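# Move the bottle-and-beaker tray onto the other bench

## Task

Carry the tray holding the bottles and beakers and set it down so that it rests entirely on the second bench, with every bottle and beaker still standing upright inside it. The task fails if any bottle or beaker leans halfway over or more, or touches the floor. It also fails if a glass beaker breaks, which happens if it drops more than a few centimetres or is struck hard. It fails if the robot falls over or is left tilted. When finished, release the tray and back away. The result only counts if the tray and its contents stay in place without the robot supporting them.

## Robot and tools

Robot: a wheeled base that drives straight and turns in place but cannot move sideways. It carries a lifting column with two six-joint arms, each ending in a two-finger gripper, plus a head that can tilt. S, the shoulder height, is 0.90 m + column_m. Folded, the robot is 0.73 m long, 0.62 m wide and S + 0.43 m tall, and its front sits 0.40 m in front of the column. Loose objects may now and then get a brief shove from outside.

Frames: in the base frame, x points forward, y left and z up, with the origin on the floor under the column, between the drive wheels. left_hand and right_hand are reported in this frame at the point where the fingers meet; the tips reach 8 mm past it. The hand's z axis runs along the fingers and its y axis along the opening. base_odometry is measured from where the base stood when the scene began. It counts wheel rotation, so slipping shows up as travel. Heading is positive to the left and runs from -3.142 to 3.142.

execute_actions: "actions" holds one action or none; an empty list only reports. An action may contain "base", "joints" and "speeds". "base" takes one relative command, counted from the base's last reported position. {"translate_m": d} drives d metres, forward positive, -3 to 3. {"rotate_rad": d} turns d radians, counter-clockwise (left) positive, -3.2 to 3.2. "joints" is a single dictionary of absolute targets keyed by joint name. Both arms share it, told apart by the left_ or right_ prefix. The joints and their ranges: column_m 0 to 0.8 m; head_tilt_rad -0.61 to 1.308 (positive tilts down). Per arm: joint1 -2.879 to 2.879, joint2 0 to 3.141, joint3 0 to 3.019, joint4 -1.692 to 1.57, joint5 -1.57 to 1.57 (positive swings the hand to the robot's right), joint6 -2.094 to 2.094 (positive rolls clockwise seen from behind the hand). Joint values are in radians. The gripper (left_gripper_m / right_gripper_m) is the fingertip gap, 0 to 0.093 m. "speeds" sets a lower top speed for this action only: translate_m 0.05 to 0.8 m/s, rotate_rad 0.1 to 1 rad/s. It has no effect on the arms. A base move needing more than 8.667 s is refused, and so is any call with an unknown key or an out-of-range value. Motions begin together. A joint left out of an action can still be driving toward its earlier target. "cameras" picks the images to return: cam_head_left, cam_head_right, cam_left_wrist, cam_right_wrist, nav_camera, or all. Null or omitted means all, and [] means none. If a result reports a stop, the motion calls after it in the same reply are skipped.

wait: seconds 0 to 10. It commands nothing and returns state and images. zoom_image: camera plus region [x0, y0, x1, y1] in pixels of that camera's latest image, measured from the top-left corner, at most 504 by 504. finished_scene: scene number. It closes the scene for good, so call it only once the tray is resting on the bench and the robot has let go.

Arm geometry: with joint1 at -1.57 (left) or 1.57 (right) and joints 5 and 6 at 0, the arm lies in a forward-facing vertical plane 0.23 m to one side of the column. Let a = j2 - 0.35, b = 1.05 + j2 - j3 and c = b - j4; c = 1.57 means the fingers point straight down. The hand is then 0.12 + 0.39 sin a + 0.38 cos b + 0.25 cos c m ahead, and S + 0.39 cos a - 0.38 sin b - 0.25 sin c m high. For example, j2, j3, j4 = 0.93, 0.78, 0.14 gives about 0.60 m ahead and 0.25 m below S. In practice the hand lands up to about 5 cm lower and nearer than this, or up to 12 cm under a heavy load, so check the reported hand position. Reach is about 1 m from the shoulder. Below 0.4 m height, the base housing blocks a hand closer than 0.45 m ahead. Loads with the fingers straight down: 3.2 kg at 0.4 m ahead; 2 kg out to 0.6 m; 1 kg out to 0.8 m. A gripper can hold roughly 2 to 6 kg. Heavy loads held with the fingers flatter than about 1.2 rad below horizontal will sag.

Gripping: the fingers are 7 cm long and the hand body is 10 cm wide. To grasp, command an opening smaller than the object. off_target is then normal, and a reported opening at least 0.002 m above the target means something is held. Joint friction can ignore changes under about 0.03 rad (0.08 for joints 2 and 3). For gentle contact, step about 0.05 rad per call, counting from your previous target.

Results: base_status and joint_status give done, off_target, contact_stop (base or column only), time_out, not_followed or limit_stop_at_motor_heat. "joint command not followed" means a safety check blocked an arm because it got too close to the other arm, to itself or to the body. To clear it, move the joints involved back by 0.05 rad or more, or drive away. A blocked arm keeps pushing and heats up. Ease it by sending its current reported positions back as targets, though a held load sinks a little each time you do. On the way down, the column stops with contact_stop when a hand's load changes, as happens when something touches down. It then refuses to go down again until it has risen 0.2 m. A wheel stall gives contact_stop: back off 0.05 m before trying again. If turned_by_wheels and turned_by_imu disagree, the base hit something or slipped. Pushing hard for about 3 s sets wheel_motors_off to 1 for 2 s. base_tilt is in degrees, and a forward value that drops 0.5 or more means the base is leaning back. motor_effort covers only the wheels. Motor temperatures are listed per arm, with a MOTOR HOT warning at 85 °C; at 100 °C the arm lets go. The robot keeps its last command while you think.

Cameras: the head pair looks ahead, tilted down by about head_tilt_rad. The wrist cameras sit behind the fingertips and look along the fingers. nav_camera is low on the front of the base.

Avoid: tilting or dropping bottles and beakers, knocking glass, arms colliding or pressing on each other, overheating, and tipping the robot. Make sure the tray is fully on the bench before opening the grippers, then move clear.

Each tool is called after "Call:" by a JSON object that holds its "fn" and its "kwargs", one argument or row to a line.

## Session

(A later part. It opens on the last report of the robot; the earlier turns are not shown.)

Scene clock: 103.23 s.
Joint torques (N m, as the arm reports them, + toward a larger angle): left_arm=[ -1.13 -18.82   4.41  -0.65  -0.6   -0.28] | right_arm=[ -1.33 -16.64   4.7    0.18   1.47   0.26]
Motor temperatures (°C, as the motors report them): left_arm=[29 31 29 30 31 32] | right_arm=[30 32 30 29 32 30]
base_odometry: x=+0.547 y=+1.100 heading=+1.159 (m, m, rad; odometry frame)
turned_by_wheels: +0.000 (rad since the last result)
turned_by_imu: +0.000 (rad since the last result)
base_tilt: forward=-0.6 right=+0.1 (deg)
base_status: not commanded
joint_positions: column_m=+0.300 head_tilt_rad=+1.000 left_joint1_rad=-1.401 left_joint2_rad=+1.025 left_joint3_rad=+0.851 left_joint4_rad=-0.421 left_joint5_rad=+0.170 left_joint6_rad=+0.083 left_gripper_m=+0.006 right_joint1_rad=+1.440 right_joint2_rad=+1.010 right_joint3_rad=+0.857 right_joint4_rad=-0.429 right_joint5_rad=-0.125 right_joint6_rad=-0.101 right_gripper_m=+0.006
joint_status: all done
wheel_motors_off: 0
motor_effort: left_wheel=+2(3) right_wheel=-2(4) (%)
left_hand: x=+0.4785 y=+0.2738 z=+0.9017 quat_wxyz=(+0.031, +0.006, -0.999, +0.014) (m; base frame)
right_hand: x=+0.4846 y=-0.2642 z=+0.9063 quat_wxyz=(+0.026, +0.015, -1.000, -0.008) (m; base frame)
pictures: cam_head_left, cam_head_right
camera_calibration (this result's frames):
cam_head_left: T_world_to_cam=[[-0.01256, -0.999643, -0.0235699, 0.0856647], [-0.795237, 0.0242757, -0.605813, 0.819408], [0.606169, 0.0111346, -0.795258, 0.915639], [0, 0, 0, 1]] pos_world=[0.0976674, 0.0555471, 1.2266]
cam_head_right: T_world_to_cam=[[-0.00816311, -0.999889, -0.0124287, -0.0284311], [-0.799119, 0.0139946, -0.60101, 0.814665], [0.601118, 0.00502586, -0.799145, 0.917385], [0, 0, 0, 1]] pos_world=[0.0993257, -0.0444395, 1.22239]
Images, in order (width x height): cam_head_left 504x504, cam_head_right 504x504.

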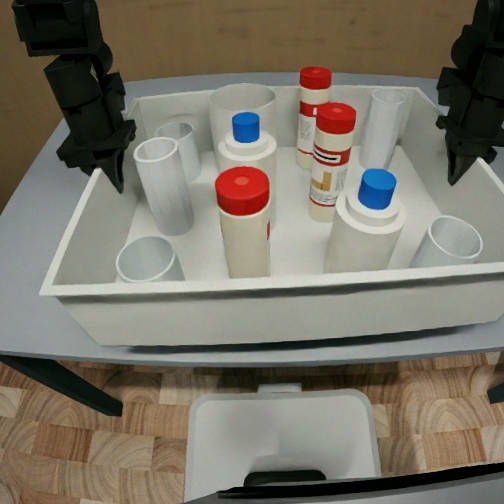

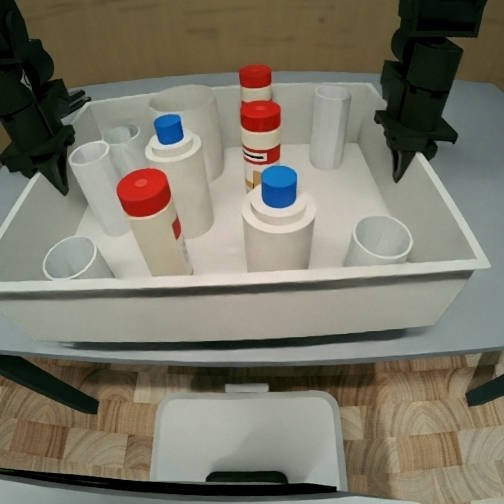

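Call:
{"fn": "execute_actions", "kwargs": {
  "actions": [
    {"base":{"translate_m":0.06},"speeds":{"translate_m":0.1},"joints":{"column_m":0.275}}
  ],
  "cameras": []
}}

Call:
{"fn": "execute_actions", "kwargs": {
  "actions": [
    {"joints":{"column_m":0.25}}
  ],
  "cameras": []
}}

Call:
{"fn": "execute_actions", "kwargs": {
  "actions": [
    {"joints":{"column_m":0.225}}
  ],
  "cameras": ["cam_head_left"]
}}

Scene clock: 110.97 s.
Joint torques (N m, as the arm reports them, + toward a larger angle): left_arm=[ -1.02 -18.71   4.37  -0.78  -0.61  -0.29] | right_arm=[ -1.47 -17.03   4.59   0.18   1.5    0.3 ]
Motor temperatures (°C, as the motors report them): left_arm=[29 31 29 30 31 32] | right_arm=[30 33 30 29 32 30]
base_odometry: x=+0.571 y=+1.155 heading=+1.159 (m, m, rad; odometry frame)
turned_by_wheels: +0.001 (rad since the last result)
turned_by_imu: +0.000 (rad since the last result)
base_tilt: forward=-0.4 right=+0.1 (deg)
base_status: done
joint_positions: column_m=+0.275 head_tilt_rad=+1.001 left_joint1_rad=-1.401 left_joint2_rad=+1.027 left_joint3_rad=+0.851 left_joint4_rad=-0.421 left_joint5_rad=+0.170 left_joint6_rad=+0.083 left_gripper_m=+0.006 right_joint1_rad=+1.440 right_joint2_rad=+1.012 right_joint3_rad=+0.857 right_joint4_rad=-0.430 right_joint5_rad=-0.125 right_joint6_rad=-0.101 right_gripper_m=+0.006
joint_status: all done
wheel_motors_off: 0
motor_effort: left_wheel=+1(30) right_wheel=-1(26) (%)
left_hand: x=+0.4779 y=+0.2739 z=+0.8759 quat_wxyz=(+0.032, +0.006, -0.999, +0.014) (m; base frame)
right_hand: x=+0.4838 y=-0.2642 z=+0.8806 quat_wxyz=(+0.028, +0.014, -0.999, -0.008) (m; base frame)
pictures: none
No camera images: the call's "cameras" was empty. Leave "cameras" out to get every camera's image.

Scene clock: 111.90 s.
Joint torques (N m, as the arm reports them, + toward a larger angle): left_arm=[ -1.66 -18.44   4.26  -0.55  -0.56  -0.26] | right_arm=[ -1.1  -16.86   4.79  -0.2    1.6    0.22]
Motor temperatures (°C, as the motors report them): left_arm=[29 31 29 30 31 32] | right_arm=[30 33 30 29 33 30]
base_odometry: x=+0.571 y=+1.155 heading=+1.159 (m, m, rad; odometry frame)
turned_by_wheels: +0.000 (rad since the last result)
turned_by_imu: +0.000 (rad since the last result)
base_tilt: forward=-0.5 right=+0.1 (deg)
base_status: not commanded
joint_positions: column_m=+0.250 head_tilt_rad=+1.001 left_joint1_rad=-1.401 left_joint2_rad=+1.020 left_joint3_rad=+0.851 left_joint4_rad=-0.421 left_joint5_rad=+0.168 left_joint6_rad=+0.083 left_gripper_m=+0.006 right_joint1_rad=+1.440 right_joint2_rad=+1.012 right_joint3_rad=+0.857 right_joint4_rad=-0.423 right_joint5_rad=-0.128 right_joint6_rad=-0.101 right_gripper_m=+0.006
joint_status: all done
wheel_motors_off: 0
motor_effort: left_wheel=+2(2) right_wheel=-1(1) (%)
left_hand: x=+0.4798 y=+0.2739 z=+0.8532 quat_wxyz=(+0.028, +0.006, -0.999, +0.013) (m; base frame)
right_hand: x=+0.4856 y=-0.2639 z=+0.8555 quat_wxyz=(+0.024, +0.015, -1.000, -0.009) (m; base frame)
pictures: none
No camera images: the call's "cameras" was empty. Leave "cameras" out to get every camera's image.

Scene clock: 112.83 s.
Joint torques (N m, as the arm reports them, + toward a larger angle): left_arm=[ -1.62 -15.     4.49  -0.02  -0.45  -0.32] | right_arm=[ -1.36 -14.52   5.09   0.05   1.81   0.26]
Motor temperatures (°C, as the motors report them): left_arm=[29 31 29 30 31 32] | right_arm=[30 33 30 29 33 30]
base_odometry: x=+0.571 y=+1.155 heading=+1.159 (m, m, rad; odometry frame)
turned_by_wheels: +0.000 (rad since the last result)
turned_by_imu: +0.000 (rad since the last result)
base_tilt: forward=-0.6 right=+0.1 (deg)
base_status: not commanded
joint_positions: column_m=+0.225 head_tilt_rad=+1.001 left_joint1_rad=-1.397 left_joint2_rad=+0.981 left_joint3_rad=+0.851 left_joint4_rad=-0.435 left_joint5_rad=+0.165 left_joint6_rad=+0.083 left_gripper_m=+0.006 right_joint1_rad=+1.439 right_joint2_rad=+0.984 right_joint3_rad=+0.857 right_joint4_rad=-0.428 right_joint5_rad=-0.133 right_joint6_rad=-0.099 right_gripper_m=+0.006
joint_status: all done
wheel_motors_off: 0
motor_effort: left_wheel=+3(3) right_wheel=+1(2) (%)
left_hand: x=+0.4879 y=+0.2748 z=+0.8427 quat_wxyz=(+0.016, +0.005, -1.000, +0.009) (m; base frame)
right_hand: x=+0.4925 y=-0.2627 z=+0.8406 quat_wxyz=(+0.013, +0.015, -1.000, -0.010) (m; base frame)
pictures: cam_head_left
camera_calibration (this result's frames):
cam_head_left: T_world_to_cam=[[-0.0125737, -0.999643, -0.0235625, 0.0838887], [-0.79559, 0.0242757, -0.605349, 0.773427], [0.605705, 0.0111346, -0.795611, 0.856445], [0, 0, 0, 1]] pos_world=[0.0976327, 0.0555471, 1.15157]
Images, in order (width x height): cam_head_left 504x504.

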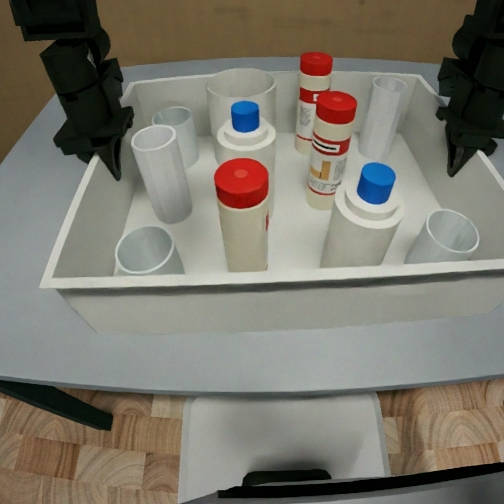

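Call:
{"fn": "execute_actions", "kwargs": {
  "actions": [
    {"joints":{"left_gripper_m":0.055,"right_gripper_m":0.06,"left_joint1_rad":-1.38}}
  ],
  "cameras": []
}}

Call:
{"fn": "execute_actions", "kwargs": {
  "actions": [
    {"joints":{"column_m":0.4}}
  ],
  "cameras": ["cam_head_left"]
}}

Call:
{"fn": "execute_actions", "kwargs": {
  "actions": [
    {"base":{"translate_m":-0.6}}
  ],
  "cameras": ["cam_head_left"]
}}

Call:
{"fn": "finished_scene", "kwargs": {
  "scene": 1
}}

Scene clock: 123.07 s.
Joint torques (N m, as the arm reports them, + toward a larger angle): left_arm=[ -0.18 -13.56   4.83  -0.05  -0.05  -0.11] | right_arm=[ -1.33 -13.03   5.21   0.15   0.06   0.14]
Motor temperatures (°C, as the motors report them): left_arm=[29 31 29 30 31 32] | right_arm=[30 33 30 29 33 30]
base_odometry: x=+0.571 y=+1.155 heading=+1.159 (m, m, rad; odometry frame)
turned_by_wheels: +0.000 (rad since the last result)
turned_by_imu: +0.000 (rad since the last result)
base_tilt: forward=-0.6 right=+0.0 (deg)
base_status: not commanded
joint_positions: column_m=+0.225 head_tilt_rad=+1.001 left_joint1_rad=-1.386 left_joint2_rad=+0.960 left_joint3_rad=+0.851 left_joint4_rad=-0.435 left_joint5_rad=+0.152 left_joint6_rad=+0.064 left_gripper_m=+0.055 right_joint1_rad=+1.441 right_joint2_rad=+0.963 right_joint3_rad=+0.857 right_joint4_rad=-0.432 right_joint5_rad=-0.092 right_joint6_rad=-0.088 right_gripper_m=+0.060
joint_status: all done
wheel_motors_off: 0
motor_effort: left_wheel=+2(3) right_wheel=-1(0) (%)
left_hand: x=+0.4932 y=+0.2814 z=+0.8508 quat_wxyz=(+0.007, +0.016, -1.000, -0.003) (m; base frame)
right_hand: x=+0.4970 y=-0.2683 z=+0.8485 quat_wxyz=(+0.006, +0.011, -1.000, +0.010) (m; base frame)
pictures: none
No camera images: the call's "cameras" was empty. Leave "cameras" out to get every camera's image.

Scene clock: 125.93 s.
Joint torques (N m, as the arm reports them, + toward a larger angle): left_arm=[ -0.54 -13.49   4.88   0.    -0.07  -0.08] | right_arm=[ -1.15 -13.12   5.11   0.31   0.05   0.17]
Motor temperatures (°C, as the motors report them): left_arm=[29 31 29 30 31 32] | right_arm=[30 32 30 29 33 30]
base_odometry: x=+0.571 y=+1.155 heading=+1.159 (m, m, rad; odometry frame)
turned_by_wheels: +0.000 (rad since the last result)
turned_by_imu: +0.000 (rad since the last result)
base_tilt: forward=-0.6 right=+0.1 (deg)
base_status: not commanded
joint_positions: column_m=+0.400 head_tilt_rad=+1.001 left_joint1_rad=-1.386 left_joint2_rad=+0.960 left_joint3_rad=+0.851 left_joint4_rad=-0.435 left_joint5_rad=+0.152 left_joint6_rad=+0.063 left_gripper_m=+0.055 right_joint1_rad=+1.441 right_joint2_rad=+0.963 right_joint3_rad=+0.857 right_joint4_rad=-0.433 right_joint5_rad=-0.092 right_joint6_rad=-0.088 right_gripper_m=+0.060
joint_status: all done
wheel_motors_off: 0
motor_effort: left_wheel=+1(2) right_wheel=-1(1) (%)
left_hand: x=+0.4933 y=+0.2814 z=+1.0258 quat_wxyz=(+0.006, +0.016, -1.000, -0.003) (m; base frame)
right_hand: x=+0.4969 y=-0.2683 z=+1.0233 quat_wxyz=(+0.006, +0.011, -1.000, +0.010) (m; base frame)
pictures: cam_head_left
camera_calibration (this result's frames):
cam_head_left: T_world_to_cam=[[-0.0125737, -0.999643, -0.0235625, 0.0880085], [-0.79559, 0.0242757, -0.605349, 0.879271], [0.605705, 0.0111346, -0.795611, 0.995555], [0, 0, 0, 1]] pos_world=[0.0976327, 0.0555471, 1.32641]
Images, in order (width x height): cam_head_left 504x504.

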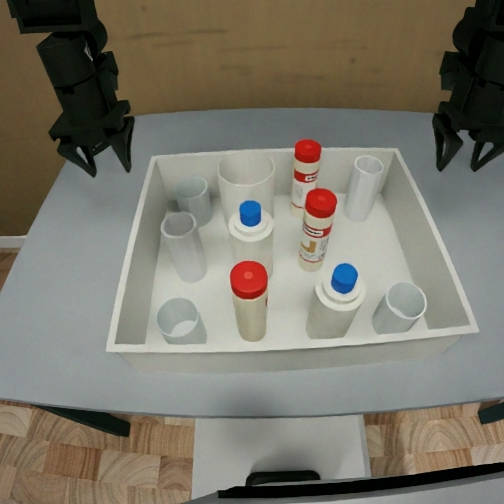

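Scene clock: 128.70 s.
Joint torques (N m, as the arm reports them, + toward a larger angle): left_arm=[  0.04 -14.21   4.57  -0.01  -0.05  -0.08] | right_arm=[ -1.26 -12.93   5.1    0.46   0.06   0.16]
Motor temperatures (°C, as the motors report them): left_arm=[29 31 29 30 31 32] | right_arm=[30 32 30 29 33 30]
base_odometry: x=+0.331 y=+0.606 heading=+1.161 (m, m, rad; odometry frame)
turned_by_wheels: +0.001 (rad since the last result)
turned_by_imu: +0.002 (rad since the last result)
base_tilt: forward=-0.5 right=+0.1 (deg)
base_status: done
joint_positions: column_m=+0.400 head_tilt_rad=+1.001 left_joint1_rad=-1.386 left_joint2_rad=+0.957 left_joint3_rad=+0.854 left_joint4_rad=-0.435 left_joint5_rad=+0.152 left_joint6_rad=+0.063 left_gripper_m=+0.055 right_joint1_rad=+1.441 right_joint2_rad=+0.961 right_joint3_rad=+0.858 right_joint4_rad=-0.436 right_joint5_rad=-0.091 right_joint6_rad=-0.088 right_gripper_m=+0.060
joint_status: not commanded
wheel_motors_off: 0
motor_effort: left_wheel=+2(63) right_wheel=-1(32) (%)
left_hand: x=+0.4953 y=+0.2816 z=+1.0270 quat_wxyz=(+0.004, +0.016, -1.000, -0.004) (m; base frame)
right_hand: x=+0.4967 y=-0.2682 z=+1.0239 quat_wxyz=(+0.007, +0.011, -1.000, +0.010) (m; base frame)
pictures: cam_head_left
camera_calibration (this result's frames):
cam_head_left: T_world_to_cam=[[-0.0125835, -0.999643, -0.0235573, 0.0880018], [-0.79584, 0.0242757, -0.60502, 0.878827], [0.605376, 0.0111346, -0.795862, 0.995919], [0, 0, 0, 1]] pos_world=[0.0976081, 0.0555471, 1.32639]
Images, in order (width x height): cam_head_left 504x504.

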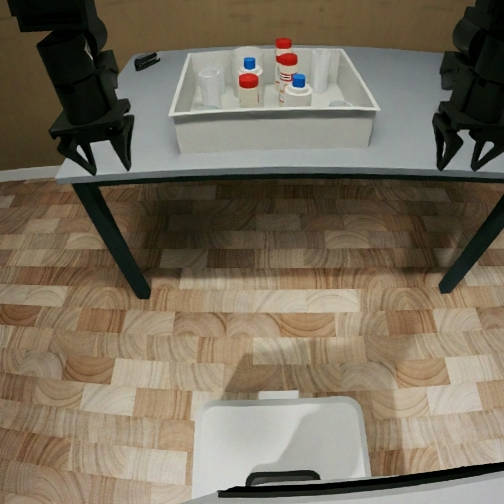

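The scene is finished: the task was done.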